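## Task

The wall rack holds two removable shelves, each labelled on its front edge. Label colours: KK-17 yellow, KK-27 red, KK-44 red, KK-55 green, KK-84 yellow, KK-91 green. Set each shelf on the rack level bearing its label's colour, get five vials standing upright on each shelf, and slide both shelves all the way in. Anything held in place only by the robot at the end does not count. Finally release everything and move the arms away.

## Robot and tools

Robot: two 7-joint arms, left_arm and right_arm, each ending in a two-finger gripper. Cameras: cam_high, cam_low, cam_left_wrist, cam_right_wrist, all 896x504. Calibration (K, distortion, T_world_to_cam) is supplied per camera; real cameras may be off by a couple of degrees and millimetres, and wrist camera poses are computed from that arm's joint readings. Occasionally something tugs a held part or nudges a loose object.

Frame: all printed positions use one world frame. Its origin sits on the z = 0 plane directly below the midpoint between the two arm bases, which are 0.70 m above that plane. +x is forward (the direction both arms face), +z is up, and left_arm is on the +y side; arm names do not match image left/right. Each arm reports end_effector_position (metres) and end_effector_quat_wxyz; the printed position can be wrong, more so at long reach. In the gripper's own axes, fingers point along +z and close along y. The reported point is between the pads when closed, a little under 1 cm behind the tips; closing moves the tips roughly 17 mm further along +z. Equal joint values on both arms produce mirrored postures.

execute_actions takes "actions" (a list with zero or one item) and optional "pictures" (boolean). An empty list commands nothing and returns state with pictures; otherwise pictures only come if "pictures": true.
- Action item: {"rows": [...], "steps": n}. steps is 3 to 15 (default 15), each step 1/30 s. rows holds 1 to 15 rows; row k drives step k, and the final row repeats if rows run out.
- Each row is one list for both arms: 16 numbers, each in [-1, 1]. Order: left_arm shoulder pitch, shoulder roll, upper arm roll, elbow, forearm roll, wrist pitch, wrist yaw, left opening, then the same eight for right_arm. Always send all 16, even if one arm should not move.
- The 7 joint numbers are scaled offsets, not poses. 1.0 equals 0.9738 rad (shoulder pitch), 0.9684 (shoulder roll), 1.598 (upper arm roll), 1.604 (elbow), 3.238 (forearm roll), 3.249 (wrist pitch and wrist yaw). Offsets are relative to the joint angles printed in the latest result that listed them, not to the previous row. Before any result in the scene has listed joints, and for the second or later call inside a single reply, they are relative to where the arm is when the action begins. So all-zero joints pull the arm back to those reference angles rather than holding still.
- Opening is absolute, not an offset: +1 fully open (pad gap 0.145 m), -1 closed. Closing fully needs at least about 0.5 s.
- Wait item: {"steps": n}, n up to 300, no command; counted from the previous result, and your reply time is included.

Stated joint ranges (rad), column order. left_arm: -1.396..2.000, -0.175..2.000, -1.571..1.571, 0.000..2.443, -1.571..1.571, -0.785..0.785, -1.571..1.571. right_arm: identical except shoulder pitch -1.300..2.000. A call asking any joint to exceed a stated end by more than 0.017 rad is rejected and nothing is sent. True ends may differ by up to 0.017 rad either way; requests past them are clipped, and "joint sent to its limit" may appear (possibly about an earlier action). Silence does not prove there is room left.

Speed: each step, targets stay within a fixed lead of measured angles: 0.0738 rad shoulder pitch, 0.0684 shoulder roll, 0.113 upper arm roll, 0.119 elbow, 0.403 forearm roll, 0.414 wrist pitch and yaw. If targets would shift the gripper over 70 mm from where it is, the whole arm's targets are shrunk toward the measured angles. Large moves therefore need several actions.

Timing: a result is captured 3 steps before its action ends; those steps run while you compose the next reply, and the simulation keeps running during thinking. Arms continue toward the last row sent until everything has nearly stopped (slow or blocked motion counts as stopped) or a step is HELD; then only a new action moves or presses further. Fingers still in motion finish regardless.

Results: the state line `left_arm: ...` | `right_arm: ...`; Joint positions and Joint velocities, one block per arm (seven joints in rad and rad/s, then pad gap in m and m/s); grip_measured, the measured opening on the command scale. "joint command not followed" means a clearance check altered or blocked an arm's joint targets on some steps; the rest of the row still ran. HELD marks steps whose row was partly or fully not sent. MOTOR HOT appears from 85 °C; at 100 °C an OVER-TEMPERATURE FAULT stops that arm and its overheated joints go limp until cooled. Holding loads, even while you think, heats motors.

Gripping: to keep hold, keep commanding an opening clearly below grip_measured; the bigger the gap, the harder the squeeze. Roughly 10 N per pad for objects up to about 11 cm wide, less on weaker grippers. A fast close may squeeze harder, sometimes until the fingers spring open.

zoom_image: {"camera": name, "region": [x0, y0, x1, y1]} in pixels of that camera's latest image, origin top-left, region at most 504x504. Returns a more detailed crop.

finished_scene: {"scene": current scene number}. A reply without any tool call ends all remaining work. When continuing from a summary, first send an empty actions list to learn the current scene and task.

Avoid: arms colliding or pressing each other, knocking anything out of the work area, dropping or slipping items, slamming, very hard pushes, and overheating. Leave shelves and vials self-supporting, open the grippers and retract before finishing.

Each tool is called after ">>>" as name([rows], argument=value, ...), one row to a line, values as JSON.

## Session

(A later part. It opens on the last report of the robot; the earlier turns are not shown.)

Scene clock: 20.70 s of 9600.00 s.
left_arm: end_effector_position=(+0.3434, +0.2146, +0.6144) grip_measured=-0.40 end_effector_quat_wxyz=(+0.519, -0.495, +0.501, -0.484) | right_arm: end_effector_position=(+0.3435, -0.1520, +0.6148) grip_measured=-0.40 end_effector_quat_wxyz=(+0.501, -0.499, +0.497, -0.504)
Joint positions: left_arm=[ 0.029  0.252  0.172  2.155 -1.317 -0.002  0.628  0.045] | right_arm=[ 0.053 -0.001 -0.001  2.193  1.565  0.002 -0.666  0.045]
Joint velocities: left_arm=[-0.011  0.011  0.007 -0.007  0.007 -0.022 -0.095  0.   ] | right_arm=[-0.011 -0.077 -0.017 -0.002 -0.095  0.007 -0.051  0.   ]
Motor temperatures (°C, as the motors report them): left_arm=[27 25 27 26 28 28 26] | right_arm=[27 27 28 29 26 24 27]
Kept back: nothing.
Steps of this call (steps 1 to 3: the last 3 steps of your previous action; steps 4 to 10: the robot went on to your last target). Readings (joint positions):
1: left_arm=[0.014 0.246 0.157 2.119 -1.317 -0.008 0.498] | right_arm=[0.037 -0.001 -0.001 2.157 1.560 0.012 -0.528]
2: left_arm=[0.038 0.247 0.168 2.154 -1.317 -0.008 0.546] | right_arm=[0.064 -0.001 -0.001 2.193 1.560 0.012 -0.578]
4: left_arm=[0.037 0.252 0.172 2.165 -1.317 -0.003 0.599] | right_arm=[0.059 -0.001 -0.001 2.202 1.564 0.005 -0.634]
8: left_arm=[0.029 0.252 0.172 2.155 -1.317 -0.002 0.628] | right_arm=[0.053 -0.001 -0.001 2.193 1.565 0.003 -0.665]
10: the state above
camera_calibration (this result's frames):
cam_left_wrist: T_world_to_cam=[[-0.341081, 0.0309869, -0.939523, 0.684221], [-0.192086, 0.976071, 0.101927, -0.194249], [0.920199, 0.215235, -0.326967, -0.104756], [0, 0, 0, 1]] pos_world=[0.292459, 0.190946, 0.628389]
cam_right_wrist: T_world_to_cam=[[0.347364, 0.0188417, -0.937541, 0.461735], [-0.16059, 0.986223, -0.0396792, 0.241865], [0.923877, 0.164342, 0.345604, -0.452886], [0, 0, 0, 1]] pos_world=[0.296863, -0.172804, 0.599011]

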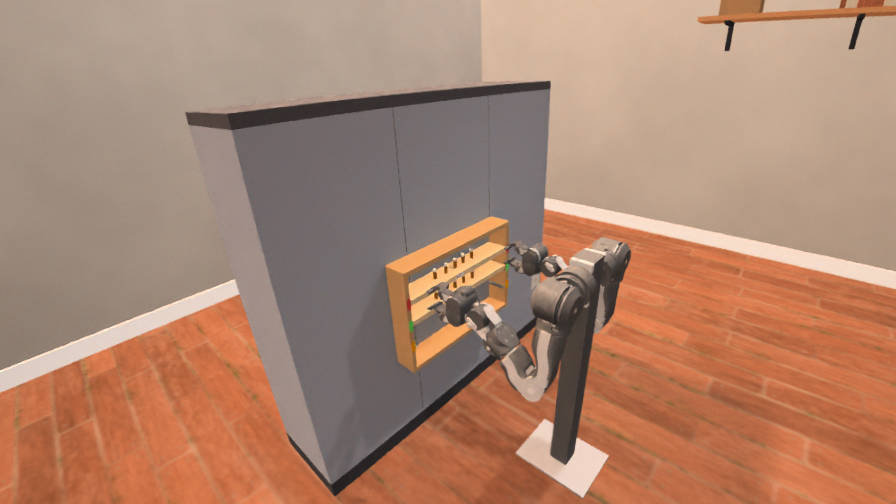

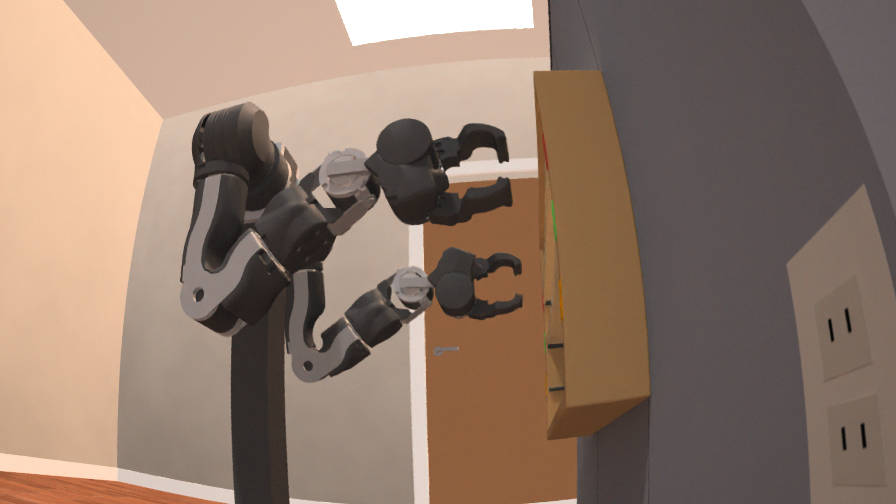

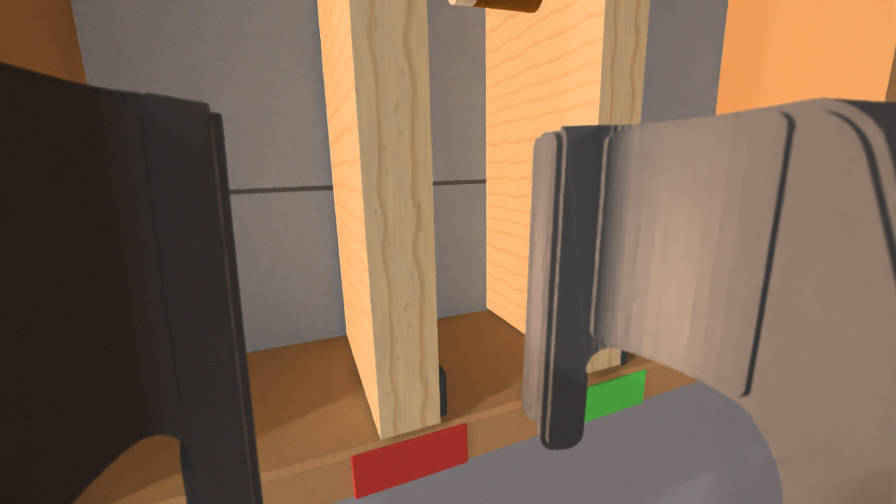

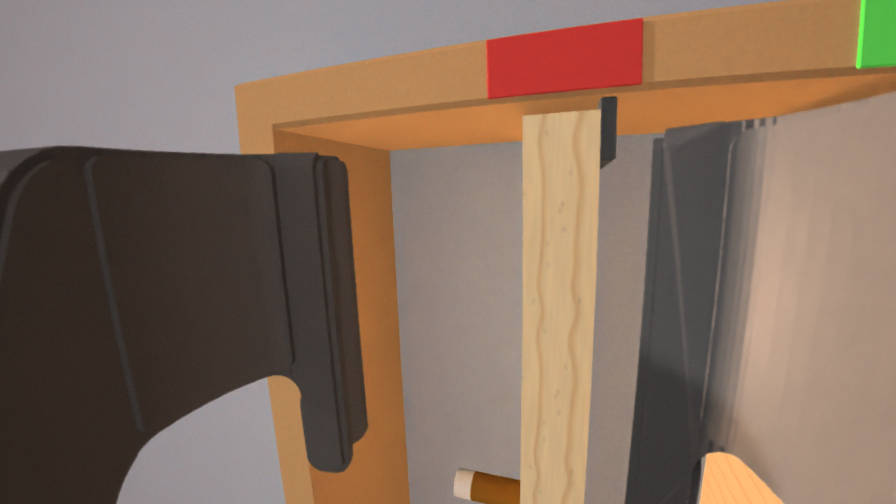

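>>> execute_actions([
  {"rows":[[0.007,0,-0.002,-0.006,0,0,-0.002,-0.4,0.007,0,0,-0.006,0,0,0.002,-0.4],[0.021,0,-0.005,-0.017,0,0,-0.004,-0.4,0.02,0,0,-0.017,0,0,0.004,-0.4],[0.042,0,-0.01,-0.034,0,0,-0.007,-0.4,0.04,0,0,-0.034,0,0,0.007,-0.4],[0.07,0,-0.017,-0.056,0,0,-0.01,-0.4,0.067,0,0,-0.057,0,0,0.01,-0.4],[0.102,0,-0.025,-0.081,0,0,-0.014,-0.4,0.097,0,0,-0.083,0,0,0.014,-0.4],[0.137,0,-0.034,-0.109,0,0,-0.018,-0.4,0.13,0,0,-0.111,0,0,0.018,-0.4],[0.176,0,-0.044,-0.14,0,0,-0.022,-0.4,0.167,0,0,-0.143,0,0,0.022,-0.4],[0.215,0,-0.053,-0.171,0,0,-0.026,-0.4,0.204,0,0,-0.174,0,0,0.026,-0.4],[0.25,0,-0.062,-0.199,0,0,-0.029,-0.4,0.237,0,0,-0.202,0,0,0.03,-0.4],[0.282,0,-0.07,-0.224,0,0,-0.032,-0.4,0.267,0,0,-0.228,0,0,0.033,-0.4],[0.31,0,-0.077,-0.246,0,0,-0.034,-0.4,0.294,0,0,-0.251,0,0,0.035,-0.4],[0.331,0,-0.082,-0.263,0,0,-0.036,-0.4,0.314,0,0,-0.268,0,0,0.037,-0.4],[0.345,0,-0.085,-0.275,0,0,-0.036,-0.4,0.327,0,0,-0.28,0,0,0.037,-0.4],[0.352,0,-0.087,-0.281,0,0,-0.036,-0.5,0.334,0,0,-0.286,0,0,0.037,-0.5]]},
])

>>> execute_actions([
  {"steps":11,"rows":[[0,0,0,0,0,0,0,-0.58,0,0,0,0,0,0,0,-0.58],[0,0,0,0,0,0,0,-0.65,0,0,0,0,0,0,0,-0.65],[0,0,0,0,0,0,0,-0.7,0,0,0,0,0,0,0,-0.7],[0,0,0,0,0,0,0,-0.75,0,0,0,0,0,0,0,-0.75],[0,0,0,0,0,0,0,-0.8,0,0,0,0,0,0,0,-0.8],[0,0,0,0,0,0,0,-0.9,0,0,0,0,0,0,0,-0.9],[0,0,0,0,0,0,0,-1,0,0,0,0,0,0,0,-1]]},
])

>>> execute_actions([
  {"rows":[[-0.001,0,0.002,0.006,0,0,-0.002,-1,-0.001,0,0,0.006,0,0,0.002,-1],[-0.007,0,0.004,0.013,0,0,-0.001,-1,-0.007,0,0,0.013,0,0,0.001,-1],[-0.017,0,0.007,0.021,0,0,0.001,-1,-0.016,0,0,0.021,0,0,-0.001,-1],[-0.03,0,0.01,0.033,0.001,0,0.003,-1,-0.028,0,0,0.033,0,0,-0.003,-1],[-0.044,0,0.013,0.045,0.001,0,0.005,-1,-0.042,0,0,0.046,0,0,-0.005,-1],[-0.06,0,0.017,0.06,0.002,0,0.008,-1,-0.057,0,0,0.06,0,0,-0.008,-1],[-0.077,0,0.022,0.075,0.002,0,0.011,-1,-0.074,0,0,0.076,0,0,-0.011,-1],[-0.094,0,0.026,0.091,0.003,0,0.014,-1,-0.09,0,0,0.092,0,0,-0.014,-1],[-0.11,0,0.03,0.105,0.003,0,0.016,-1,-0.105,0,0,0.107,0,0,-0.016,-1],[-0.124,0,0.033,0.118,0.003,0,0.018,-1,-0.119,0,0,0.12,0,0,-0.018,-1],[-0.137,0,0.036,0.129,0.004,0,0.02,-1,-0.131,0,0,0.131,0,0,-0.02,-1],[-0.147,0,0.039,0.138,0.004,0,0.021,-1,-0.14,0,0,0.14,0,0,-0.021,-1],[-0.153,0,0.04,0.144,0.004,0,0.022,-1,-0.146,0,0,0.146,0,0,-0.022,-1],[-0.156,0,0.041,0.146,0.004,0,0.022,-1,-0.149,0,0,0.149,0,0,-0.022,-1]]},
])

>>> execute_actions([
  {"rows":[[-0.002,0,0.003,0.007,0,0,-0.002,-1,-0.002,0,0,0.007,0,0,0.002,-1],[-0.009,0,0.005,0.012,0.001,0,-0.001,-1,-0.009,0,0,0.012,0,0,0.001,-1],[-0.021,0,0.008,0.021,0.001,0,0,-1,-0.02,0,0,0.021,0,0,0,-1],[-0.036,0,0.011,0.032,0.002,0,0.001,-1,-0.034,0,0,0.032,0,0,-0.001,-1],[-0.053,0,0.015,0.044,0.003,0,0.002,-1,-0.051,0,0,0.045,0,0,-0.003,-1],[-0.072,0,0.02,0.058,0.004,0,0.004,-1,-0.069,0,0,0.059,0,0,-0.004,-1],[-0.094,0,0.025,0.073,0.005,0,0.005,-1,-0.089,0,0,0.075,0,0,-0.006,-1],[-0.115,0,0.03,0.089,0.006,0,0.007,-1,-0.109,0,0,0.09,0,0,-0.007,-1],[-0.134,0,0.035,0.102,0.007,0,0.008,-1,-0.127,0,0,0.104,0,0,-0.009,-1],[-0.151,0,0.039,0.115,0.008,0,0.009,-1,-0.144,0,0,0.117,0,0,-0.01,-1],[-0.166,0,0.042,0.126,0.009,0,0.01,-1,-0.158,0,0,0.129,0,0,-0.012,-1],[-0.178,0,0.045,0.134,0.01,0,0.011,-1,-0.169,0,0,0.137,0,0,-0.012,-1],[-0.185,0,0.047,0.14,0.01,0,0.012,-1,-0.176,0,0,0.143,0,0,-0.013,-1],[-0.189,0,0.048,0.143,0.0105,0,0.012,-1,-0.18,0,0,0.145,0,0,-0.013,-1]]},
])

>>> execute_actions([
  {"steps":6},
], pictures=true)

Scene clock: 22.07 s of 9600.00 s.
left_arm: end_effector_position=(+0.4238, +0.2096, +0.6059) grip_measured=-0.40 end_effector_quat_wxyz=(+0.500, -0.500, +0.501, -0.499) | right_arm: end_effector_position=(+0.4242, -0.1517, +0.6054) grip_measured=-0.40 end_effector_quat_wxyz=(+0.498, -0.502, +0.500, -0.500)
Joint positions: left_arm=[ 0.352  0.252  0.043  1.738 -1.317 -0.002  0.526  0.045] | right_arm=[ 0.36  -0.001 -0.001  1.767  1.565  0.002 -0.56   0.045]
Joint velocities: left_arm=[ 0.473 -0.011 -0.154 -0.657 -0.022 -0.022 -0.154 -0.   ] | right_arm=[ 0.451  0.055  0.022 -0.676 -0.066 -0.066  0.095  0.   ]
Motor temperatures (°C, as the motors report them): left_arm=[27 25 27 26 28 28 26] | right_arm=[27 27 28 29 26 24 27]
Steps of this call (steps 1 to 29: the robot went on to your last target; steps 30 to 41: the first 12 steps of this action). Readings (joint positions):
30: left_arm=[0.032 0.252 0.171 2.151 -1.317 -0.002 0.628] | right_arm=[0.055 -0.001 -0.001 2.190 1.565 0.002 -0.665]
31: left_arm=[0.044 0.252 0.167 2.136 -1.317 -0.002 0.625] | right_arm=[0.067 -0.001 -0.001 2.175 1.565 0.002 -0.662]
33: left_arm=[0.095 0.252 0.148 2.073 -1.317 -0.002 0.611] | right_arm=[0.115 -0.001 -0.001 2.111 1.565 0.002 -0.647]
37: left_arm=[0.237 0.252 0.090 1.888 -1.317 -0.002 0.565] | right_arm=[0.249 -0.001 -0.001 1.921 1.565 0.002 -0.602]
41: the state above

Scene clock: 22.43 s of 9600.00 s.
left_arm: end_effector_position=(+0.4292, +0.2096, +0.6051) grip_measured=-0.76 end_effector_quat_wxyz=(+0.499, -0.500, +0.502, -0.499) | right_arm: end_effector_position=(+0.4295, -0.1518, +0.6060) grip_measured=-0.76 end_effector_quat_wxyz=(+0.498, -0.502, +0.499, -0.501)
Joint positions: left_arm=[ 0.373  0.252  0.035  1.706 -1.317 -0.002  0.517  0.018] | right_arm=[ 0.381 -0.001 -0.001  1.738  1.564  0.003 -0.549  0.018]
Joint velocities: left_arm=[ 0.055 -0.055 -0.027 -0.002 -0.022 -0.007 -0.007  0.   ] | right_arm=[ 0.011 -0.011  0.012  0.002 -0.051  0.007 -0.007 -0.   ]
Motor temperatures (°C, as the motors report them): left_arm=[27 25 27 26 28 28 26] | right_arm=[27 27 28 29 26 24 27]
Steps of this call (steps 1 to 3: the last 3 steps of your previous action; steps 4 to 11: the first 8 steps of this action, its rows measured from where the robot was after step 3). Readings (joint positions):
3: left_arm=[0.373 0.252 0.035 1.706 -1.317 -0.002 0.519] | right_arm=[0.379 -0.001 -0.001 1.737 1.565 0.002 -0.553]
4: left_arm=[0.373 0.252 0.035 1.706 -1.317 -0.002 0.519] | right_arm=[0.379 -0.001 -0.001 1.737 1.565 0.002 -0.553]
5: left_arm=[0.373 0.252 0.035 1.706 -1.317 -0.002 0.519] | right_arm=[0.379 -0.001 -0.001 1.737 1.565 0.002 -0.553]
7: left_arm=[0.373 0.252 0.035 1.706 -1.317 -0.002 0.517] | right_arm=[0.381 -0.001 -0.001 1.738 1.565 0.002 -0.548]
11: the state above

Scene clock: 22.93 s of 9600.00 s.
left_arm: end_effector_position=(+0.3912, +0.2089, +0.6116) grip_measured=-0.76 end_effector_quat_wxyz=(+0.501, -0.498, +0.500, -0.502) | right_arm: end_effector_position=(+0.3913, -0.1518, +0.6120) grip_measured=-0.76 end_effector_quat_wxyz=(+0.500, -0.500, +0.496, -0.504)
Joint positions: left_arm=[ 0.229  0.251  0.092  1.92  -1.303 -0.002  0.585  0.018] | right_arm=[ 0.243 -0.001 -0.001  1.954  1.563  0.004 -0.619  0.018]
Joint velocities: left_arm=[-0.253 -0.011  0.1    0.354  0.081 -0.081  0.037 -0.   ] | right_arm=[-0.187 -0.033 -0.002  0.33  -0.007  0.051 -0.11   0.   ]
Motor temperatures (°C, as the motors report them): left_arm=[27 25 27 26 28 28 26] | right_arm=[27 27 28 29 26 24 27]
Steps of this call (steps 1 to 3: the last 3 steps of your previous action; steps 4 to 15: the first 12 steps of this action, its rows measured from where the robot was after step 3). Readings (joint positions):
3: left_arm=[0.373 0.252 0.035 1.706 -1.317 -0.002 0.517] | right_arm=[0.381 -0.001 -0.001 1.738 1.564 0.003 -0.549]
4: left_arm=[0.373 0.252 0.035 1.708 -1.317 -0.002 0.517] | right_arm=[0.381 -0.001 -0.001 1.740 1.563 0.003 -0.550]
5: left_arm=[0.368 0.252 0.037 1.715 -1.317 -0.002 0.518] | right_arm=[0.376 -0.001 -0.001 1.747 1.563 0.003 -0.552]
7: left_arm=[0.344 0.252 0.046 1.749 -1.315 -0.002 0.527] | right_arm=[0.353 -0.001 -0.001 1.780 1.563 0.003 -0.561]
11: left_arm=[0.280 0.251 0.071 1.842 -1.309 -0.002 0.559] | right_arm=[0.291 -0.001 -0.001 1.874 1.563 0.004 -0.592]
15: the state above

Scene clock: 23.43 s of 9600.00 s.
left_arm: end_effector_position=(+0.3465, +0.2083, +0.6146) grip_measured=-0.76 end_effector_quat_wxyz=(+0.501, -0.497, +0.500, -0.502) | right_arm: end_effector_position=(+0.3462, -0.1514, +0.6152) grip_measured=-0.76 end_effector_quat_wxyz=(+0.500, -0.501, +0.495, -0.504)
Joint positions: left_arm=[ 0.045  0.251  0.163  2.143 -1.271 -0.003  0.63   0.018] | right_arm=[ 0.067 -0.001 -0.001  2.182  1.563  0.007 -0.671  0.018]
Joint velocities: left_arm=[-0.275  0.011  0.125  0.335  0.095  0.007  0.095 -0.   ] | right_arm=[-0.231  0.033  0.002  0.359 -0.066 -0.007 -0.051 -0.   ]
Motor temperatures (°C, as the motors report them): left_arm=[27 25 27 26 28 28 26] | right_arm=[27 27 28 29 26 24 27]
Steps of this call (steps 1 to 3: the last 3 steps of your previous action; steps 4 to 15: the first 12 steps of this action, its rows measured from where the robot was after step 3). Readings (joint positions):
3: left_arm=[0.220 0.251 0.096 1.935 -1.302 -0.002 0.592] | right_arm=[0.233 -0.001 -0.001 1.970 1.563 0.005 -0.628]
4: left_arm=[0.218 0.251 0.097 1.936 -1.301 -0.002 0.592] | right_arm=[0.232 -0.001 -0.001 1.972 1.563 0.005 -0.629]
5: left_arm=[0.212 0.251 0.099 1.943 -1.300 -0.002 0.594] | right_arm=[0.226 -0.001 -0.001 1.978 1.563 0.005 -0.630]
7: left_arm=[0.184 0.251 0.109 1.975 -1.296 -0.002 0.599] | right_arm=[0.200 -0.001 -0.001 2.011 1.563 0.006 -0.636]
11: left_arm=[0.106 0.251 0.138 2.067 -1.283 -0.002 0.615] | right_arm=[0.126 -0.001 -0.001 2.104 1.563 0.007 -0.654]
15: the state above

Scene clock: 23.63 s of 9600.00 s.
left_arm: end_effector_position=(+0.3435, +0.2083, +0.6151) grip_measured=-0.76 end_effector_quat_wxyz=(+0.500, -0.497, +0.501, -0.502) | right_arm: end_effector_position=(+0.3433, -0.1514, +0.6155) grip_measured=-0.76 end_effector_quat_wxyz=(+0.500, -0.502, +0.496, -0.503)
Joint positions: left_arm=[ 0.034  0.251  0.169  2.158 -1.267 -0.003  0.638  0.018] | right_arm=[ 0.056 -0.001 -0.001  2.197  1.563  0.007 -0.677  0.018]
Joint velocities: left_arm=[ 0.121  0.033 -0.002  0.027  0.007 -0.066 -0.066  0.   ] | right_arm=[ 0.033  0.033 -0.007  0.012  0.051 -0.037 -0.066  0.   ]
Motor temperatures (°C, as the motors report them): left_arm=[27 25 27 26 28 28 26] | right_arm=[27 27 28 29 26 24 27]
Kept back: nothing.
Steps of this call (steps 1 to 3: the last 3 steps of your previous action; steps 4 to 6: the robot went on to your last target). Readings (joint positions):
1: left_arm=[0.037 0.251 0.167 2.153 -1.269 -0.003 0.633] | right_arm=[0.060 -0.001 -0.001 2.192 1.563 0.007 -0.674]
2: left_arm=[0.034 0.251 0.169 2.157 -1.268 -0.003 0.635] | right_arm=[0.057 -0.001 -0.001 2.197 1.563 0.007 -0.675]
4: left_arm=[0.034 0.251 0.169 2.158 -1.267 -0.003 0.638] | right_arm=[0.056 -0.001 -0.001 2.197 1.563 0.007 -0.677]
6: the state above
camera_calibration (this result's frames):
cam_left_wrist: T_world_to_cam=[[-0.342738, 0.00500452, -0.939418, 0.691034], [-0.158582, 0.985327, 0.0631063, -0.177707], [0.92595, 0.170604, -0.336915, -0.0898915], [0, 0, 0, 1]] pos_world=[0.291897, 0.186977, 0.630099]
cam_right_wrist: T_world_to_cam=[[0.343711, 0.0155252, -0.938947, 0.464061], [-0.163665, 0.985551, -0.0436155, 0.244691], [0.924704, 0.168664, 0.341286, -0.450007], [0, 0, 0, 1]] pos_world=[0.296668, -0.17246, 0.599982]

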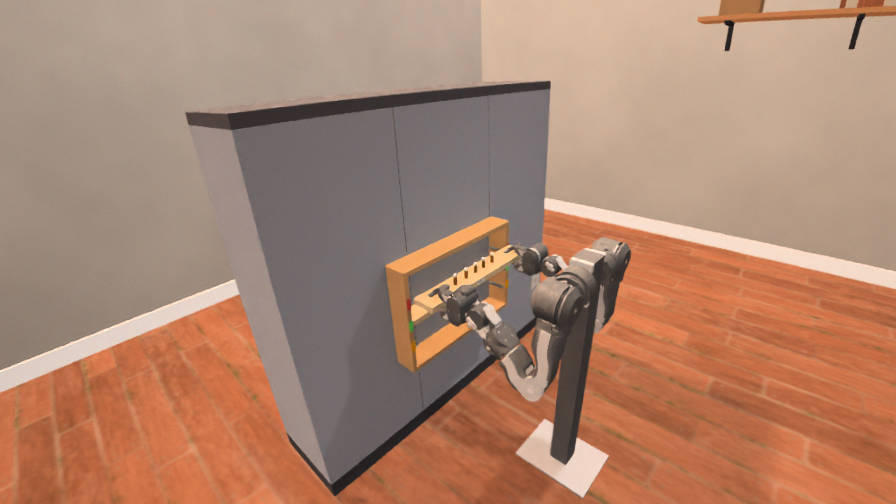

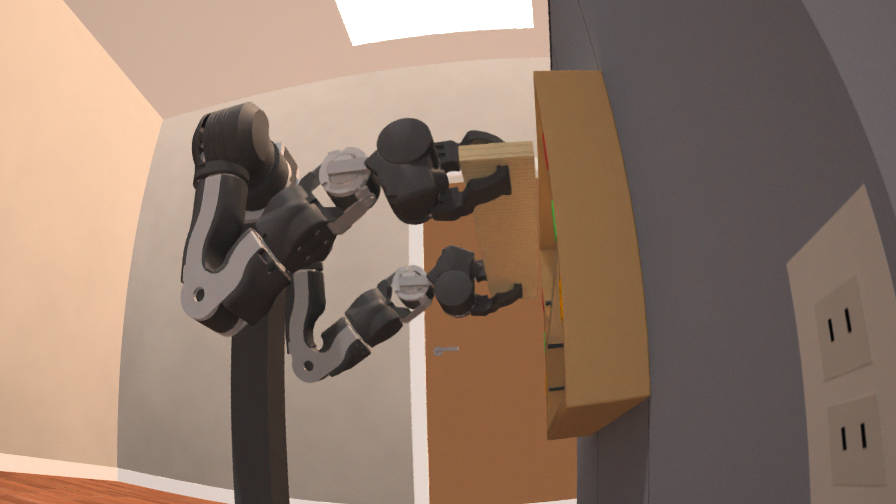

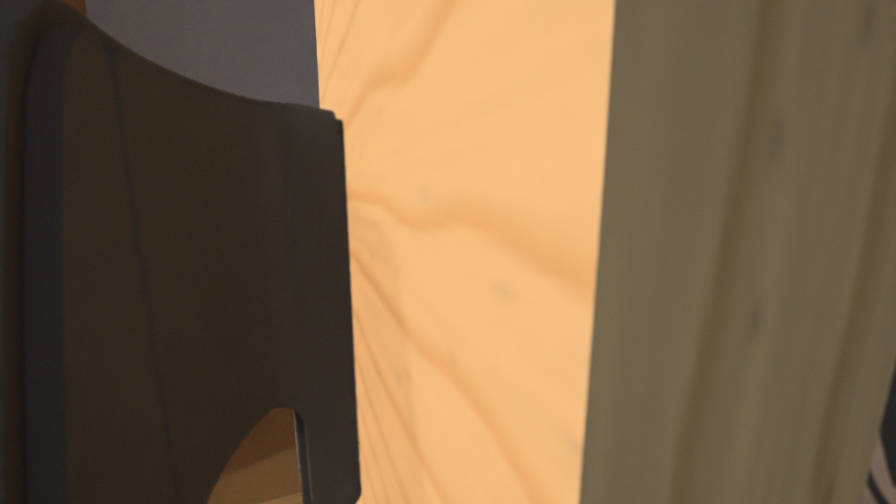

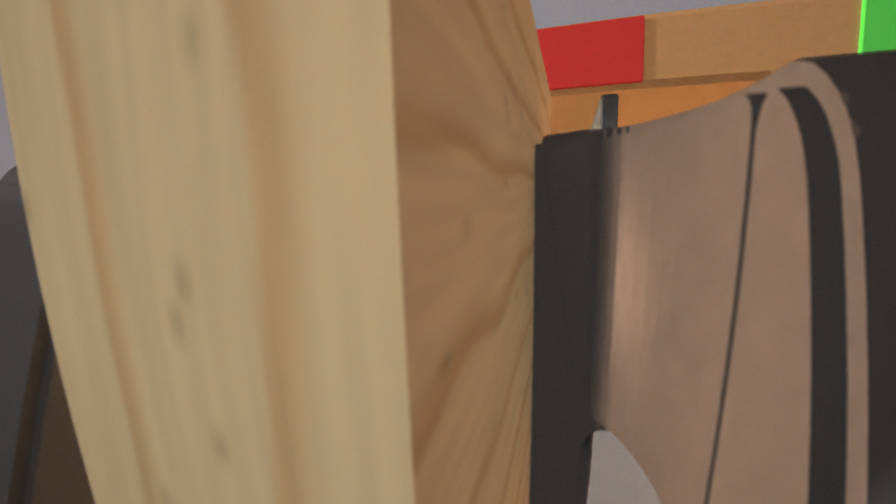

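>>> execute_actions([
  {"rows":[[-0.002,0,-0.001,-0.001,0,0,-0.014,-1,-0.002,0,0,-0.001,0,0,0.014,-1],[-0.009,0,-0.003,-0.007,-0.001,0,-0.027,-1,-0.009,0,0,-0.007,0,0,0.027,-1],[-0.019,0,-0.005,-0.015,-0.001,0,-0.04,-1,-0.02,0,0,-0.016,0,0,0.041,-1],[-0.034,0,-0.009,-0.026,-0.002,0,-0.052,-1,-0.035,0,0,-0.027,0,0,0.053,-1],[-0.05,0,-0.013,-0.038,-0.003,0,-0.066,-1,-0.052,0,0,-0.039,0,0,0.067,-1],[-0.067,0,-0.017,-0.052,-0.004,0,-0.079,-1,-0.071,0,0,-0.053,0,0,0.08,-1],[-0.087,0,-0.022,-0.067,-0.006,0,-0.091,-1,-0.092,0,0,-0.068,0,0,0.092,-1],[-0.107,0,-0.027,-0.081,-0.007,0,-0.102,-1,-0.112,0,0,-0.083,0,0,0.103,-1],[-0.124,0,-0.031,-0.095,-0.008,0,-0.111,-1,-0.131,0,0,-0.097,0,0,0.113,-1],[-0.14,0,-0.035,-0.107,-0.009,0,-0.119,-1,-0.148,0,0,-0.109,0,0,0.121,-1],[-0.155,0,-0.039,-0.118,-0.01,0,-0.124,-1,-0.163,0,0,-0.12,0,0,0.126,-1],[-0.165,0,-0.041,-0.126,-0.01,0,-0.126,-1,-0.174,0,0,-0.129,0,0,0.128,-1],[-0.172,0,-0.043,-0.131,-0.011,0,-0.126,-1,-0.181,0,0,-0.134,0,0,0.128,-1],[-0.176,0,-0.044,-0.134,-0.011,0,-0.126,-1,-0.185,0,0,-0.137,0,0,0.128,-1]]},
])

>>> execute_actions([
  {"rows":[[0.001,0,-0.001,-0.003,0,0,-0.016,-1,0.001,0,0,-0.003,0,0,0.016,-1],[0,0,-0.003,-0.011,0,0,-0.027,-1,-0.001,0,0,-0.011,0,0,0.027,-1],[-0.003,0,-0.006,-0.023,-0.001,0,-0.038,-1,-0.004,0,0,-0.023,0,0,0.038,-1],[-0.006,0,-0.011,-0.039,-0.001,0,-0.049,-1,-0.008,0,0,-0.039,0,0,0.049,-1],[-0.01,0,-0.016,-0.057,-0.002,0,-0.061,-1,-0.013,0,0,-0.057,0,0,0.061,-1],[-0.014,0,-0.021,-0.076,-0.002,0,-0.073,-1,-0.018,0,0,-0.077,0,0,0.073,-1],[-0.017,0,-0.027,-0.098,-0.003,0,-0.084,-1,-0.023,0,0,-0.099,0,0,0.084,-1],[-0.02,0,-0.033,-0.12,-0.004,0,-0.094,-1,-0.027,0,0,-0.121,0,0,0.094,-1],[-0.022,0,-0.038,-0.14,-0.004,0,-0.103,-1,-0.03,0,0,-0.141,0,0,0.103,-1],[-0.023,0,-0.043,-0.158,-0.005,0,-0.109,-1,-0.032,0,0,-0.159,0,0,0.11,-1],[-0.023,0,-0.048,-0.174,-0.005,0,-0.113,-1,-0.033,0,0,-0.175,0,0,0.114,-1],[-0.023,0,-0.051,-0.186,-0.006,0,-0.116,-1,-0.034,0,0,-0.187,0,0,0.116,-1],[-0.023,0,-0.053,-0.194,-0.006,0,-0.116,-1,-0.034,0,0,-0.195,0,0,0.116,-1],[-0.023,0,-0.054,-0.197,-0.006,0,-0.116,-1,-0.034,0,0,-0.199,0,0,0.116,-1]]},
])

>>> execute_actions([
  {"steps":7},
], pictures=true)

Scene clock: 24.67 s of 9600.00 s.
left_arm: end_effector_position=(+0.3438, +0.2091, +0.5431) grip_measured=-0.76 end_effector_quat_wxyz=(+0.498, -0.501, +0.501, -0.501) | right_arm: end_effector_position=(+0.3438, -0.1507, +0.5437) grip_measured=-0.76 end_effector_quat_wxyz=(+0.499, -0.504, +0.496, -0.501)
Joint positions: left_arm=[-0.131  0.251  0.104  1.955 -1.296 -0.003  0.269  0.018] | right_arm=[-0.117 -0.001 -0.001  1.99   1.563  0.008 -0.302  0.018]
Joint velocities: left_arm=[-0.209 -0.011 -0.071 -0.344 -0.066  0.037 -0.227  0.   ] | right_arm=[-0.121 -0.055 -0.012 -0.354  0.051 -0.066  0.227 -0.   ]
Motor temperatures (°C, as the motors report them): left_arm=[27 25 27 26 28 28 27] | right_arm=[27 27 28 29 26 24 27]
Steps of this call (steps 1 to 19: the robot went on to your last target; steps 20 to 31: the first 12 steps of this action). Readings (joint positions):
20: left_arm=[0.032 0.251 0.169 2.157 -1.267 -0.003 0.627] | right_arm=[0.054 -0.001 -0.001 2.196 1.563 0.007 -0.667]
21: left_arm=[0.027 0.251 0.167 2.151 -1.268 -0.003 0.599] | right_arm=[0.049 -0.001 -0.001 2.190 1.563 0.008 -0.639]
23: left_arm=[0.005 0.251 0.157 2.123 -1.271 -0.003 0.525] | right_arm=[0.026 -0.001 -0.001 2.160 1.563 0.008 -0.562]
27: left_arm=[-0.071 0.251 0.127 2.030 -1.285 -0.003 0.370] | right_arm=[-0.054 -0.001 -0.001 2.067 1.563 0.008 -0.405]
31: the state above

Scene clock: 25.17 s of 9600.00 s.
left_arm: end_effector_position=(+0.3422, +0.2099, +0.4640) grip_measured=-0.76 end_effector_quat_wxyz=(+0.495, -0.506, +0.503, -0.497) | right_arm: end_effector_position=(+0.3427, -0.1507, +0.4652) grip_measured=-0.76 end_effector_quat_wxyz=(+0.496, -0.507, +0.500, -0.497)
Joint positions: left_arm=[-0.17   0.25   0.02   1.64  -1.315 -0.002 -0.081  0.018] | right_arm=[-0.165 -0.001 -0.001  1.674  1.562  0.005  0.048  0.018]
Joint velocities: left_arm=[-0.033  0.011 -0.095 -0.422 -0.007 -0.022 -0.227  0.   ] | right_arm=[-0.077 -0.011 -0.002 -0.452 -0.037 -0.051  0.183 -0.   ]
Motor temperatures (°C, as the motors report them): left_arm=[27 25 27 26 28 28 27] | right_arm=[27 27 28 29 26 24 28]
Steps of this call (steps 1 to 3: the last 3 steps of your previous action; steps 4 to 15: the first 12 steps of this action, its rows measured from where the robot was after step 3). Readings (joint positions):
3: left_arm=[-0.143 0.251 0.100 1.939 -1.300 -0.003 0.257] | right_arm=[-0.129 -0.001 -0.001 1.974 1.563 0.008 -0.289]
4: left_arm=[-0.143 0.251 0.100 1.937 -1.300 -0.003 0.241] | right_arm=[-0.129 -0.001 -0.001 1.972 1.563 0.008 -0.274]
5: left_arm=[-0.143 0.251 0.097 1.928 -1.300 -0.003 0.214] | right_arm=[-0.129 -0.001 -0.001 1.962 1.563 0.008 -0.248]
7: left_arm=[-0.146 0.251 0.085 1.884 -1.301 -0.003 0.149] | right_arm=[-0.133 -0.001 -0.001 1.919 1.563 0.008 -0.181]
11: left_arm=[-0.164 0.250 0.049 1.750 -1.310 -0.003 0.011] | right_arm=[-0.157 -0.001 -0.001 1.783 1.562 0.007 -0.042]
15: the state above

Scene clock: 25.40 s of 9600.00 s.
left_arm: end_effector_position=(+0.3416, +0.2100, +0.4588) grip_measured=-0.76 end_effector_quat_wxyz=(+0.494, -0.506, +0.504, -0.496) | right_arm: end_effector_position=(+0.3422, -0.1508, +0.4597) grip_measured=-0.76 end_effector_quat_wxyz=(+0.495, -0.508, +0.501, -0.496)
Joint positions: left_arm=[-0.171  0.25   0.015  1.619 -1.317 -0.002 -0.101  0.018] | right_arm=[-0.166 -0.001 -0.001  1.651  1.562  0.005  0.069  0.018]
Joint velocities: left_arm=[-0.011 -0.011 -0.017 -0.007 -0.037 -0.037  0.051 -0.   ] | right_arm=[-0.033 -0.055 -0.027 -0.007  0.051  0.007  0.051 -0.   ]
Motor temperatures (°C, as the motors report them): left_arm=[27 25 27 26 28 28 27] | right_arm=[27 27 28 29 26 24 28]
Kept back: nothing.
Steps of this call (steps 1 to 3: the last 3 steps of your previous action; steps 4 to 7: the robot went on to your last target). Readings (joint positions):
1: left_arm=[-0.171 0.250 0.017 1.626 -1.316 -0.002 -0.089] | right_arm=[-0.166 -0.001 -0.001 1.659 1.562 0.005 0.056]
2: left_arm=[-0.171 0.250 0.015 1.620 -1.316 -0.002 -0.092] | right_arm=[-0.166 -0.001 -0.001 1.652 1.562 0.005 0.059]
4: left_arm=[-0.171 0.250 0.015 1.619 -1.317 -0.002 -0.098] | right_arm=[-0.166 -0.001 -0.001 1.651 1.562 0.005 0.066]
7: the state above
camera_calibration (this result's frames):
cam_left_wrist: T_world_to_cam=[[-0.365037, -0.00154567, -0.930992, 0.548641], [-0.162454, 0.984762, 0.0620623, -0.167899], [0.91671, 0.173898, -0.359726, -0.128106], [0, 0, 0, 1]] pos_world=[0.290435, 0.188466, 0.475117]
cam_right_wrist: T_world_to_cam=[[0.322418, 0.0185653, -0.946415, 0.329401], [-0.168098, 0.98504, -0.0379434, 0.235914], [0.931552, 0.171324, 0.320716, -0.38835], [0, 0, 0, 1]] pos_world=[0.29522, -0.171966, 0.445252]

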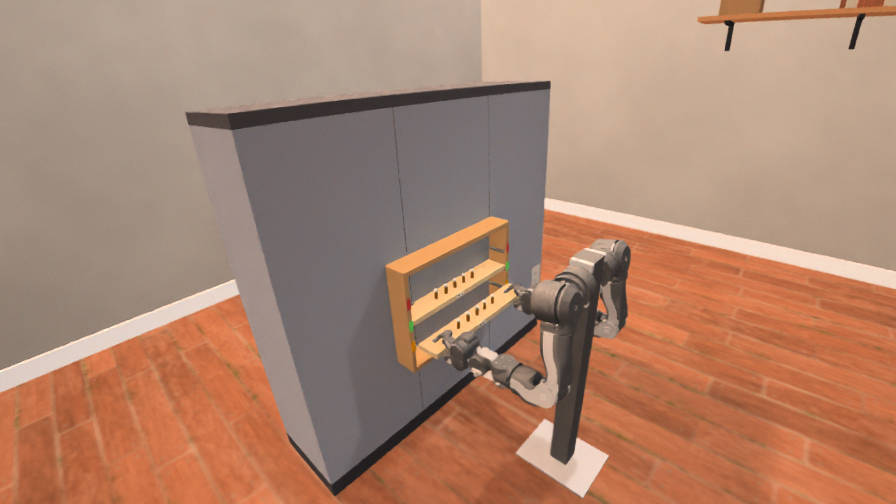

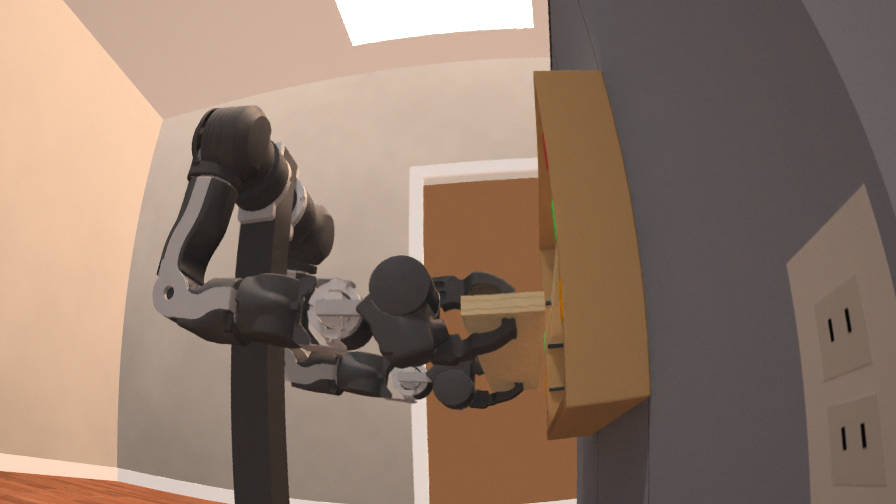

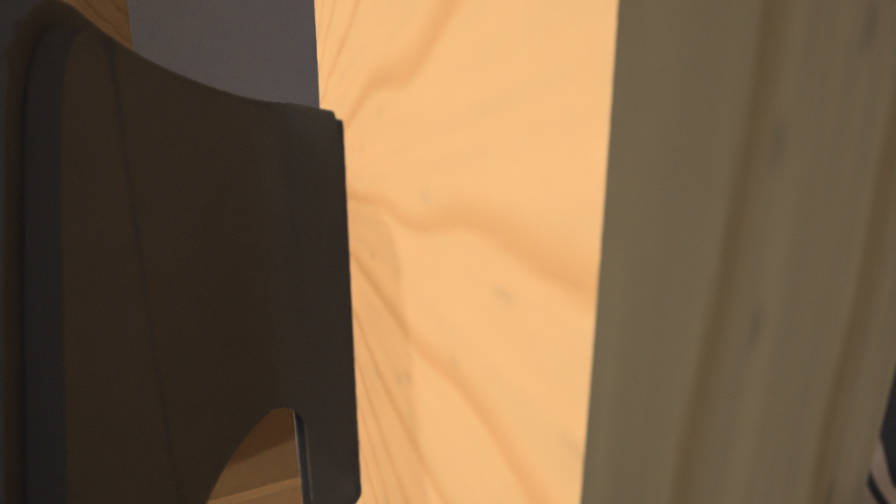

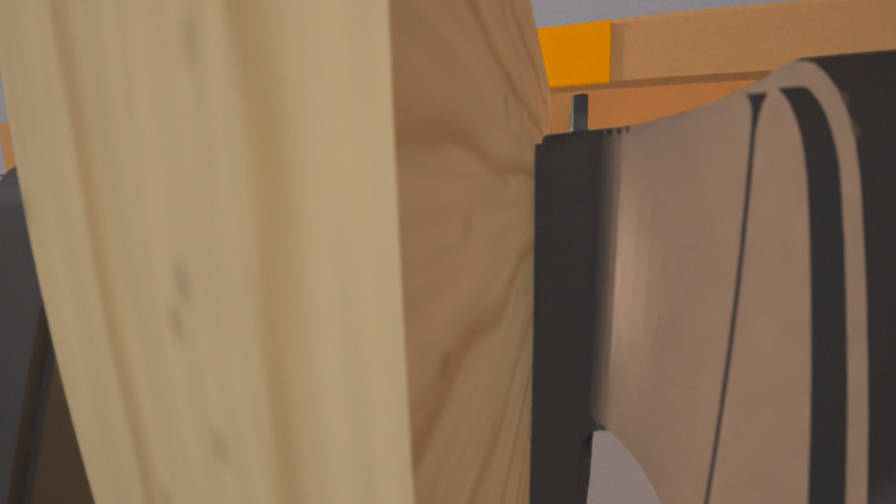

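>>> execute_actions([
  {"rows":[[0.009,0,-0.001,0.002,0,0,-0.008,-1,0.009,0,0,0.002,0,0,0.008,-1],[0.019,0,-0.002,-0.001,0,0,-0.009,-1,0.018,0,0,-0.001,0,0,0.009,-1],[0.032,0,-0.004,-0.008,0,0,-0.009,-1,0.031,0,0,-0.008,0,0,0.009,-1],[0.05,0,-0.007,-0.018,0,0,-0.009,-1,0.048,0,0,-0.018,0,0,0.009,-1],[0.07,0,-0.01,-0.03,0,0,-0.009,-1,0.068,0,0,-0.03,0,0,0.009,-1],[0.093,0,-0.013,-0.043,0,0,-0.009,-1,0.089,0,0,-0.043,0,0,0.009,-1],[0.118,0,-0.017,-0.058,0,0,-0.009,-1,0.113,0,0,-0.058,0,0,0.009,-1],[0.142,0,-0.021,-0.072,0,0,-0.009,-1,0.137,0,0,-0.072,0,0,0.009,-1],[0.165,0,-0.024,-0.086,0,0,-0.009,-1,0.158,0,0,-0.086,0,0,0.009,-1],[0.185,0,-0.027,-0.098,0,0,-0.009,-1,0.178,0,0,-0.098,0,0,0.009,-1],[0.203,0,-0.03,-0.109,0,0,-0.009,-1,0.195,0,0,-0.109,0,0,0.009,-1],[0.217,0,-0.032,-0.118,0,0,-0.009,-1,0.208,0,0,-0.118,0,0,0.009,-1],[0.226,0,-0.033,-0.123,0,0,-0.009,-1,0.217,0,0,-0.123,0,0,0.009,-1],[0.23,0,-0.034,-0.126,0,0,-0.009,-1,0.221,0,0,-0.126,0,0,0.009,-1]]},
])

>>> execute_actions([
  {"rows":[[0.009,0,-0.001,-0.002,0,0,-0.006,-1,0.009,0,0,-0.002,0,0,0.006,-1],[0.018,0,-0.003,-0.009,0,0,-0.007,-1,0.018,0,0,-0.009,0,0,0.007,-1],[0.032,0,-0.006,-0.019,0.001,0,-0.008,-1,0.031,0,0,-0.019,0,0,0.008,-1],[0.05,0,-0.009,-0.032,0.001,0,-0.01,-1,0.048,0,0,-0.032,0,0,0.01,-1],[0.07,0,-0.014,-0.047,0.002,0,-0.012,-1,0.067,0,0,-0.047,0,0,0.012,-1],[0.092,0,-0.018,-0.064,0.002,0,-0.014,-1,0.088,0,0,-0.063,0,0,0.013,-1],[0.117,0,-0.024,-0.082,0.003,0,-0.016,-1,0.112,0,0,-0.081,0,0,0.015,-1],[0.141,0,-0.029,-0.1,0.004,0,-0.017,-1,0.136,0,0,-0.099,0,0,0.017,-1],[0.163,0,-0.033,-0.117,0.004,0,-0.019,-1,0.157,0,0,-0.115,0,0,0.018,-1],[0.183,0,-0.038,-0.132,0.005,0,-0.02,-1,0.176,0,0,-0.13,0,0,0.02,-1],[0.201,0,-0.041,-0.145,0.005,0,-0.021,-1,0.193,0,0,-0.143,0,0,0.021,-1],[0.215,0,-0.044,-0.155,0.006,0,-0.022,-1,0.206,0,0,-0.153,0,0,0.021,-1],[0.224,0,-0.046,-0.162,0.006,0,-0.022,-1,0.215,0,0,-0.16,0,0,0.021,-1],[0.228,0,-0.047,-0.165,0.006,0,-0.022,-1,0.219,0,0,-0.163,0,0,0.021,-1]]},
])

>>> execute_actions([
  {"steps":6},
])

Scene clock: 26.23 s of 9600.00 s.
left_arm: end_effector_position=(+0.3860, +0.2102, +0.4636) grip_measured=-0.76 end_effector_quat_wxyz=(+0.502, -0.499, +0.496, -0.503) | right_arm: end_effector_position=(+0.3861, -0.1513, +0.4642) grip_measured=-0.76 end_effector_quat_wxyz=(+0.502, -0.500, +0.494, -0.504)
Joint positions: left_arm=[ 0.037  0.25  -0.033  1.431 -1.316 -0.001 -0.117  0.018] | right_arm=[ 0.033 -0.001 -0.001  1.464  1.562  0.001  0.085  0.018]
Joint velocities: left_arm=[ 0.363  0.033 -0.056 -0.354  0.051 -0.007  0.007 -0.   ] | right_arm=[ 0.209 -0.055  0.002 -0.33  -0.037 -0.007 -0.022  0.   ]
Motor temperatures (°C, as the motors report them): left_arm=[27 25 27 26 28 28 27] | right_arm=[27 27 28 29 26 24 28]
Steps of this call (steps 1 to 13: the robot went on to your last target; steps 14 to 25: the first 12 steps of this action). Readings (joint positions):
14: left_arm=[-0.170 0.250 0.015 1.619 -1.317 -0.002 -0.103] | right_arm=[-0.165 -0.001 -0.001 1.651 1.562 0.004 0.071]
15: left_arm=[-0.164 0.250 0.014 1.616 -1.317 -0.002 -0.106] | right_arm=[-0.160 -0.001 -0.001 1.649 1.562 0.004 0.073]
17: left_arm=[-0.129 0.250 0.007 1.592 -1.317 -0.002 -0.110] | right_arm=[-0.127 -0.001 -0.001 1.625 1.562 0.003 0.078]
21: left_arm=[-0.037 0.251 -0.015 1.505 -1.317 -0.002 -0.117] | right_arm=[-0.038 -0.001 -0.001 1.538 1.562 0.002 0.085]
25: the state above

Scene clock: 26.73 s of 9600.00 s.
left_arm: end_effector_position=(+0.4303, +0.2108, +0.4588) grip_measured=-0.76 end_effector_quat_wxyz=(+0.502, -0.499, +0.497, -0.502) | right_arm: end_effector_position=(+0.4307, -0.1516, +0.4600) grip_measured=-0.76 end_effector_quat_wxyz=(+0.501, -0.500, +0.495, -0.505)
Joint positions: left_arm=[ 0.255  0.251 -0.105  1.17  -1.297 -0.001 -0.167  0.018] | right_arm=[ 0.243 -0.    -0.001  1.206  1.562 -0.001  0.132  0.018]
Joint velocities: left_arm=[ 0.231 -0.099 -0.095 -0.359  0.051  0.037  0.051  0.001] | right_arm=[ 0.363 -0.011  0.007 -0.364  0.007 -0.007 -0.095 -0.   ]
Motor temperatures (°C, as the motors report them): left_arm=[27 25 27 26 28 28 27] | right_arm=[27 27 28 29 26 24 28]
Steps of this call (steps 1 to 3: the last 3 steps of your previous action; steps 4 to 15: the first 12 steps of this action, its rows measured from where the robot was after step 3). Readings (joint positions):
3: left_arm=[0.051 0.250 -0.037 1.417 -1.316 -0.001 -0.117] | right_arm=[0.048 -0.001 -0.001 1.450 1.562 0.001 0.085]
4: left_arm=[0.052 0.250 -0.037 1.414 -1.315 -0.001 -0.117] | right_arm=[0.048 -0.001 -0.001 1.448 1.562 0.001 0.085]
5: left_arm=[0.058 0.250 -0.039 1.405 -1.315 -0.001 -0.120] | right_arm=[0.055 -0.001 -0.001 1.439 1.562 0.001 0.088]
7: left_arm=[0.089 0.250 -0.049 1.366 -1.313 -0.001 -0.126] | right_arm=[0.085 -0.001 -0.001 1.400 1.562 0.001 0.093]
11: left_arm=[0.183 0.251 -0.080 1.259 -1.305 -0.001 -0.149] | right_arm=[0.175 -0.001 -0.001 1.294 1.562 -0.001 0.116]
15: the state above

Scene clock: 26.93 s of 9600.00 s.
left_arm: end_effector_position=(+0.4330, +0.2109, +0.4585) grip_measured=-0.76 end_effector_quat_wxyz=(+0.502, -0.500, +0.497, -0.501) | right_arm: end_effector_position=(+0.4336, -0.1516, +0.4599) grip_measured=-0.76 end_effector_quat_wxyz=(+0.500, -0.500, +0.495, -0.504)
Joint positions: left_arm=[ 0.268  0.251 -0.11   1.152 -1.295 -0.001 -0.17   0.018] | right_arm=[ 0.257 -0.    -0.001  1.189  1.562 -0.001  0.134  0.018]
Joint velocities: left_arm=[ 0.099 -0.011 -0.022 -0.002  0.022  0.007 -0.007  0.   ] | right_arm=[ 0.011 -0.055  0.002 -0.012 -0.037  0.037  0.007 -0.   ]
Motor temperatures (°C, as the motors report them): left_arm=[28 25 27 26 28 28 27] | right_arm=[27 27 28 29 26 24 28]
Kept back: nothing.
Steps of this call (steps 1 to 3: the last 3 steps of your previous action; steps 4 to 6: the robot went on to your last target). Readings (joint positions):
1: left_arm=[0.264 0.251 -0.108 1.158 -1.296 -0.001 -0.168] | right_arm=[0.252 -0.000 -0.001 1.195 1.562 -0.001 0.133]
2: left_arm=[0.268 0.251 -0.110 1.153 -1.295 -0.001 -0.169] | right_arm=[0.257 -0.000 -0.001 1.190 1.562 -0.001 0.133]
4: left_arm=[0.268 0.251 -0.110 1.152 -1.295 -0.001 -0.170] | right_arm=[0.257 -0.000 -0.001 1.189 1.562 -0.001 0.134]
6: the state above

Lower by wrist, small push, release, retreat.

>>> execute_actions([
  {"rows":[[0.004,0,0,0.001,0,0,-0.002,-1,0.004,0,0,0.001,0,0,0.002,-1],[0.004,0,0,0.001,0,0,0,-1,0.004,0,0,0.001,0,0,-0.001,-1],[0.004,0,0,0.001,0,0,0.002,-1,0.004,0,0,0.001,0,0,-0.003,-1],[0.004,0,0,0.001,0,0,0.002,-1,0.004,0,0,0.001,0,0,-0.004,-1],[0.004,0,0,0.001,0,0,0.002,-1,0.004,0,0,0.001,0,0,-0.004,-1],[0.008,0,0,-0.002,0,0,0.002,-1,0.008,0,0,-0.002,0,0,-0.004,-1],[0.012,0,0,-0.005,0,0,0.002,-1,0.012,0,0,-0.005,0,0,-0.004,-1],[0.016,0,0,-0.008,0,0,0.002,-1,0.016,0,0,-0.008,0,0,-0.004,-1],[0.016,0,0,-0.008,0,0,0.002,-1,0.016,0,0,-0.008,0,0,-0.004,-1],[0.016,0,0,-0.008,0,0,0.002,-0.76,0.016,0,0,-0.008,0,0,-0.004,-0.76],[0.016,0,0,-0.008,0,0,0.002,-0.72,0.016,0,0,-0.008,0,0,-0.004,-0.72],[0.016,0,0,-0.008,0,0,0.002,-0.66,0.016,0,0,-0.008,0,0,-0.004,-0.66],[0.016,0,0,-0.008,0,0,0.002,-0.5,0.016,0,0,-0.008,0,0,-0.004,-0.5],[0.016,0,0,-0.008,0,0,0.002,-0.4,0.016,0,0,-0.008,0,0,-0.004,-0.4]]},
])

>>> execute_actions([
  {"rows":[[-0.02,0,0.004,0.013,0,0,0.001,-0.4,-0.02,0,0,0.013,0,0,-0.001,-0.4],[-0.06,0,0.01,0.04,0,0,0.002,-0.4,-0.06,0,0,0.04,0,0,-0.002,-0.4],[-0.11,0,0.019,0.074,0,0,0.004,-0.4,-0.11,0,0,0.074,0,0,-0.004,-0.4],[-0.16,0,0.028,0.108,0,0,0.006,-0.4,-0.16,0,0,0.108,0,0,-0.006,-0.4],[-0.21,0,0.036,0.142,0,0,0.008,-0.4,-0.21,0,0,0.142,0,0,-0.008,-0.4],[-0.26,0,0.045,0.175,0,0,0.01,-0.4,-0.26,0,0,0.175,0,0,-0.01,-0.4],[-0.31,0,0.054,0.21,0,0,0.012,-0.4,-0.31,0,0,0.21,0,0,-0.012,-0.4],[-0.36,0,0.06,0.24,0,0,0.012,-0.4,-0.36,0,0,0.24,0,0,-0.012,-0.4],[-0.41,0,0.06,0.27,0,0,0.012,-0.4,-0.41,0,0,0.27,0,0,-0.012,-0.4],[-0.46,0,0.06,0.3,0,0,0.012,-0.4,-0.46,0,0,0.3,0,0,-0.012,-0.4],[-0.51,0,0.06,0.33,0,0,0.012,-0.4,-0.51,0,0,0.33,0,0,-0.012,-0.4],[-0.56,0,0.06,0.36,0,0,0.012,-0.4,-0.56,0,0,0.36,0,0,-0.012,-0.4],[-0.61,0,0.06,0.39,0,0,0.012,-0.4,-0.61,0,0,0.39,0,0,-0.012,-0.4],[-0.65,0,0.06,0.41,0,0,0.012,-0.4,-0.65,0,0,0.41,0,0,-0.012,-0.4],[-0.67,0,0.06,0.42,0,0,0.012,-0.4,-0.67,0,0,0.42,0,0,-0.012,-0.4]]},
])

>>> execute_actions([
  {"steps":6},
], pictures=true)

Scene clock: 27.73 s of 9600.00 s.
left_arm: end_effector_position=(+0.4357, +0.2117, +0.4574) grip_measured=-0.66 end_effector_quat_wxyz=(+0.499, -0.503, +0.500, -0.498) | right_arm: end_effector_position=(+0.4365, -0.1514, +0.4579) grip_measured=-0.66 end_effector_quat_wxyz=(+0.496, -0.504, +0.500, -0.499)
Joint positions: left_arm=[ 0.281  0.251 -0.11   1.14  -1.295 -0.004 -0.157  0.026] | right_arm=[ 0.271 -0.001 -0.001  1.176  1.563 -0.     0.115  0.026]
Joint velocities: left_arm=[ 0.121 -0.099  0.012 -0.007  0.051  0.007 -0.037  0.01 ] | right_arm=[ 0.033  0.055 -0.007 -0.007 -0.007  0.066  0.037  0.01 ]
Motor temperatures (°C, as the motors report them): left_arm=[28 25 27 26 28 28 27] | right_arm=[28 27 28 29 26 24 28]
Steps of this call (steps 1 to 12: the robot went on to your last target; steps 13 to 24: the first 12 steps of this action). Readings (joint positions):
13: left_arm=[0.268 0.251 -0.110 1.152 -1.294 -0.001 -0.170] | right_arm=[0.257 -0.000 -0.001 1.189 1.562 -0.001 0.133]
14: left_arm=[0.268 0.251 -0.110 1.152 -1.294 -0.001 -0.167] | right_arm=[0.257 -0.000 -0.001 1.189 1.562 -0.001 0.130]
16: left_arm=[0.268 0.251 -0.110 1.152 -1.294 -0.001 -0.158] | right_arm=[0.257 -0.000 -0.001 1.189 1.562 -0.001 0.120]
20: left_arm=[0.277 0.251 -0.110 1.142 -1.295 -0.004 -0.157] | right_arm=[0.266 -0.000 -0.001 1.178 1.563 -0.001 0.116]
24: the state above

Scene clock: 28.23 s of 9600.00 s.
left_arm: end_effector_position=(+0.3215, +0.1923, +0.4612) grip_measured=-0.40 end_effector_quat_wxyz=(+0.476, -0.501, +0.506, -0.516) | right_arm: end_effector_position=(+0.3187, -0.1516, +0.4613) grip_measured=-0.40 end_effector_quat_wxyz=(+0.493, -0.507, +0.503, -0.496)
Joint positions: left_arm=[-0.264  0.251 -0.012  1.708 -1.295 -0.003 -0.12   0.045] | right_arm=[-0.274 -0.001 -0.001  1.745  1.563 -0.     0.078  0.045]
Joint velocities: left_arm=[-1.33   0.011  0.017  1.14  -0.037 -0.066 -0.007 -0.   ] | right_arm=[-1.396 -0.011 -0.002  1.179  0.007 -0.095  0.051 -0.   ]
Motor temperatures (°C, as the motors report them): left_arm=[28 25 27 26 28 28 27] | right_arm=[28 27 28 29 26 24 28]
Steps of this call (steps 1 to 3: the last 3 steps of your previous action; steps 4 to 15: the first 12 steps of this action, its rows measured from where the robot was after step 3). Readings (joint positions):
3: left_arm=[0.283 0.251 -0.110 1.140 -1.295 -0.004 -0.158] | right_arm=[0.272 -0.001 -0.001 1.176 1.563 -0.000 0.116]
4: left_arm=[0.273 0.251 -0.106 1.153 -1.295 -0.004 -0.157] | right_arm=[0.263 -0.001 -0.001 1.190 1.563 -0.000 0.115]
5: left_arm=[0.240 0.251 -0.095 1.198 -1.295 -0.004 -0.156] | right_arm=[0.231 -0.001 -0.001 1.235 1.563 -0.000 0.113]
7: left_arm=[0.131 0.251 -0.068 1.310 -1.295 -0.004 -0.151] | right_arm=[0.122 -0.001 -0.001 1.348 1.563 -0.000 0.108]
11: left_arm=[-0.070 0.250 -0.016 1.515 -1.295 -0.004 -0.125] | right_arm=[-0.081 -0.001 -0.001 1.552 1.563 -0.000 0.082]
15: the state above

Scene clock: 28.43 s of 9600.00 s.
left_arm: end_effector_position=(+0.3000, +0.1821, +0.4671) grip_measured=-0.40 end_effector_quat_wxyz=(+0.466, -0.497, +0.511, -0.524) | right_arm: end_effector_position=(+0.2972, -0.1517, +0.4687) grip_measured=-0.40 end_effector_quat_wxyz=(+0.493, -0.507, +0.504, -0.496)
Joint positions: left_arm=[-0.367  0.251 -0.014  1.813 -1.295 -0.004 -0.118  0.045] | right_arm=[-0.377 -0.001 -0.001  1.85   1.563 -0.     0.077  0.045]
Joint velocities: left_arm=[ 0.077 -0.011 -0.007  0.017  0.007 -0.066 -0.066 -0.   ] | right_arm=[ 0.099  0.033 -0.007 -0.002 -0.007  0.037  0.022  0.   ]
Motor temperatures (°C, as the motors report them): left_arm=[28 25 27 26 28 28 27] | right_arm=[28 27 28 29 26 24 28]
Kept back: nothing.
Steps of this call (steps 1 to 3: the last 3 steps of your previous action; steps 4 to 6: the robot went on to your last target). Readings (joint positions):
1: left_arm=[-0.315 0.251 -0.013 1.753 -1.295 -0.003 -0.119] | right_arm=[-0.326 -0.001 -0.001 1.791 1.563 -0.000 0.076]
2: left_arm=[-0.357 0.251 -0.013 1.791 -1.295 -0.004 -0.118] | right_arm=[-0.368 -0.001 -0.001 1.829 1.563 -0.000 0.077]
4: left_arm=[-0.379 0.251 -0.014 1.813 -1.295 -0.004 -0.118] | right_arm=[-0.390 -0.001 -0.001 1.850 1.563 -0.000 0.077]
6: the state above
camera_calibration (this result's frames):
cam_left_wrist: T_world_to_cam=[[-0.364553, -0.014548, -0.931069, 0.543388], [-0.0915304, 0.995596, 0.0202818, -0.151432], [0.926673, 0.0926149, -0.364279, -0.0682042], [0, 0, 0, 1]] pos_world=[0.247436, 0.164987, 0.484158]
cam_right_wrist: T_world_to_cam=[[0.31821, 0.0180428, -0.947848, 0.354282], [-0.163134, 0.985947, -0.0359992, 0.22732], [0.933879, 0.166082, 0.316682, -0.348801], [0, 0, 0, 1]] pos_world=[0.250086, -0.172588, 0.454448]

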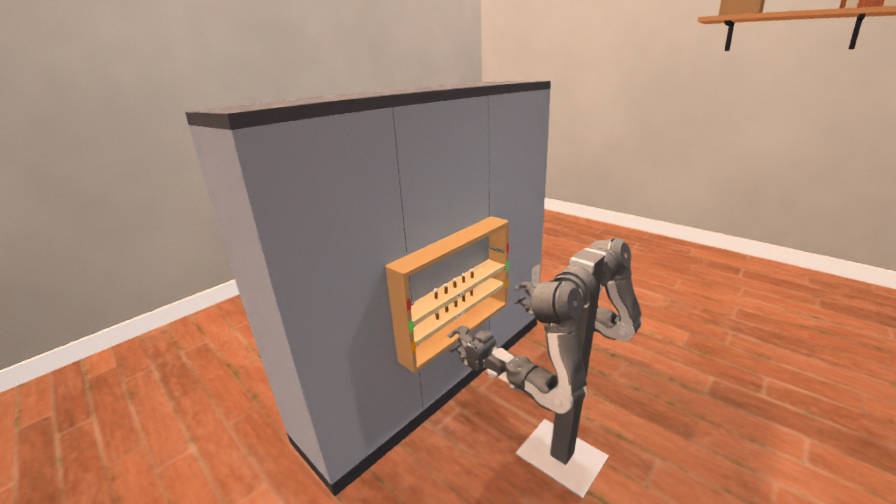

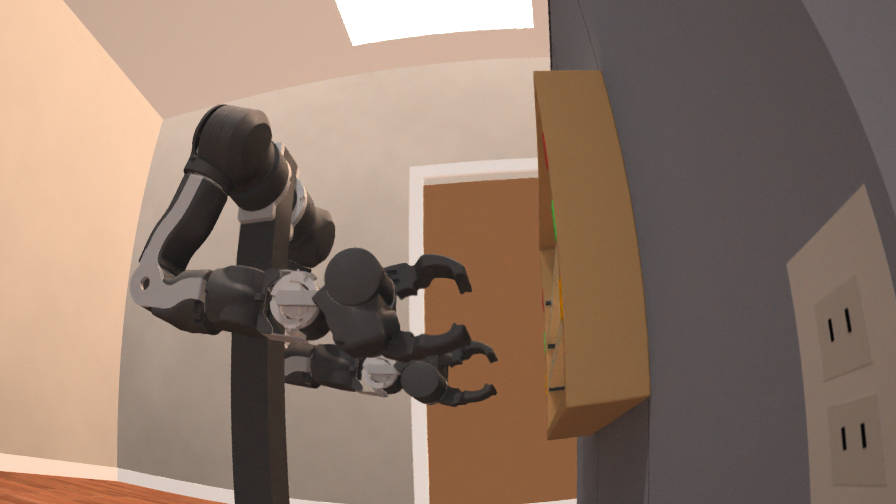

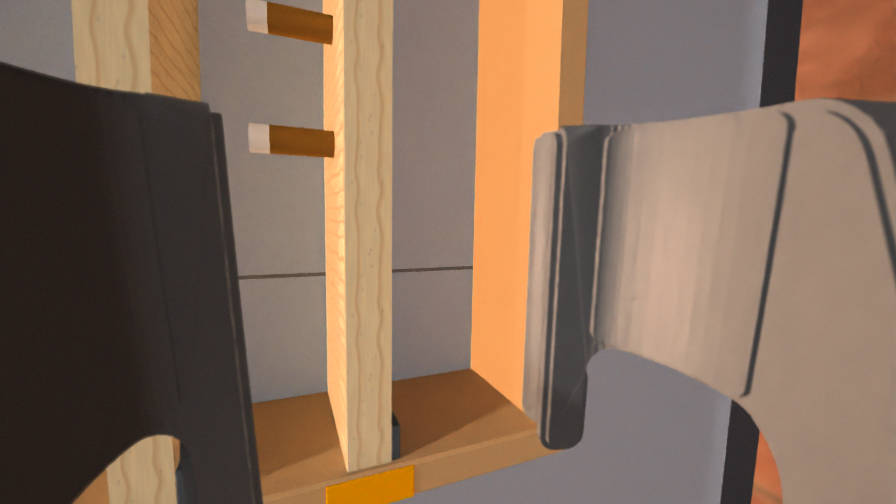

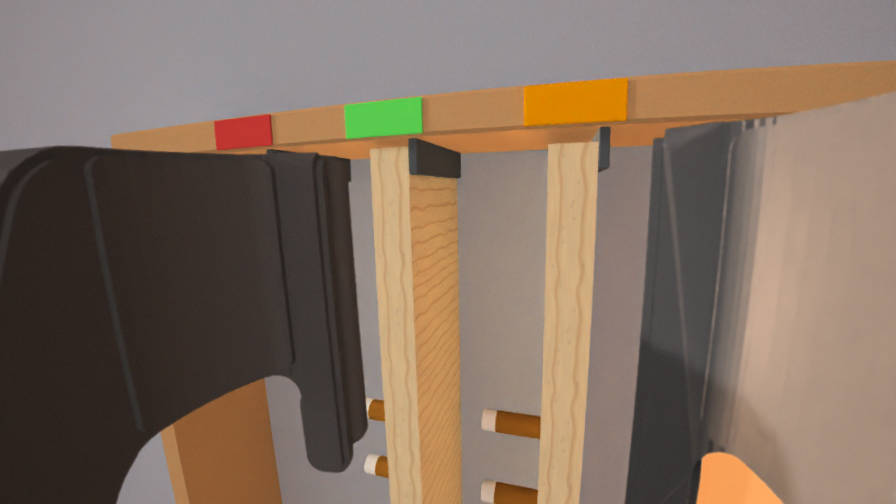

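>>> finished_scene(scene=1)

The scene is finished: the task was done.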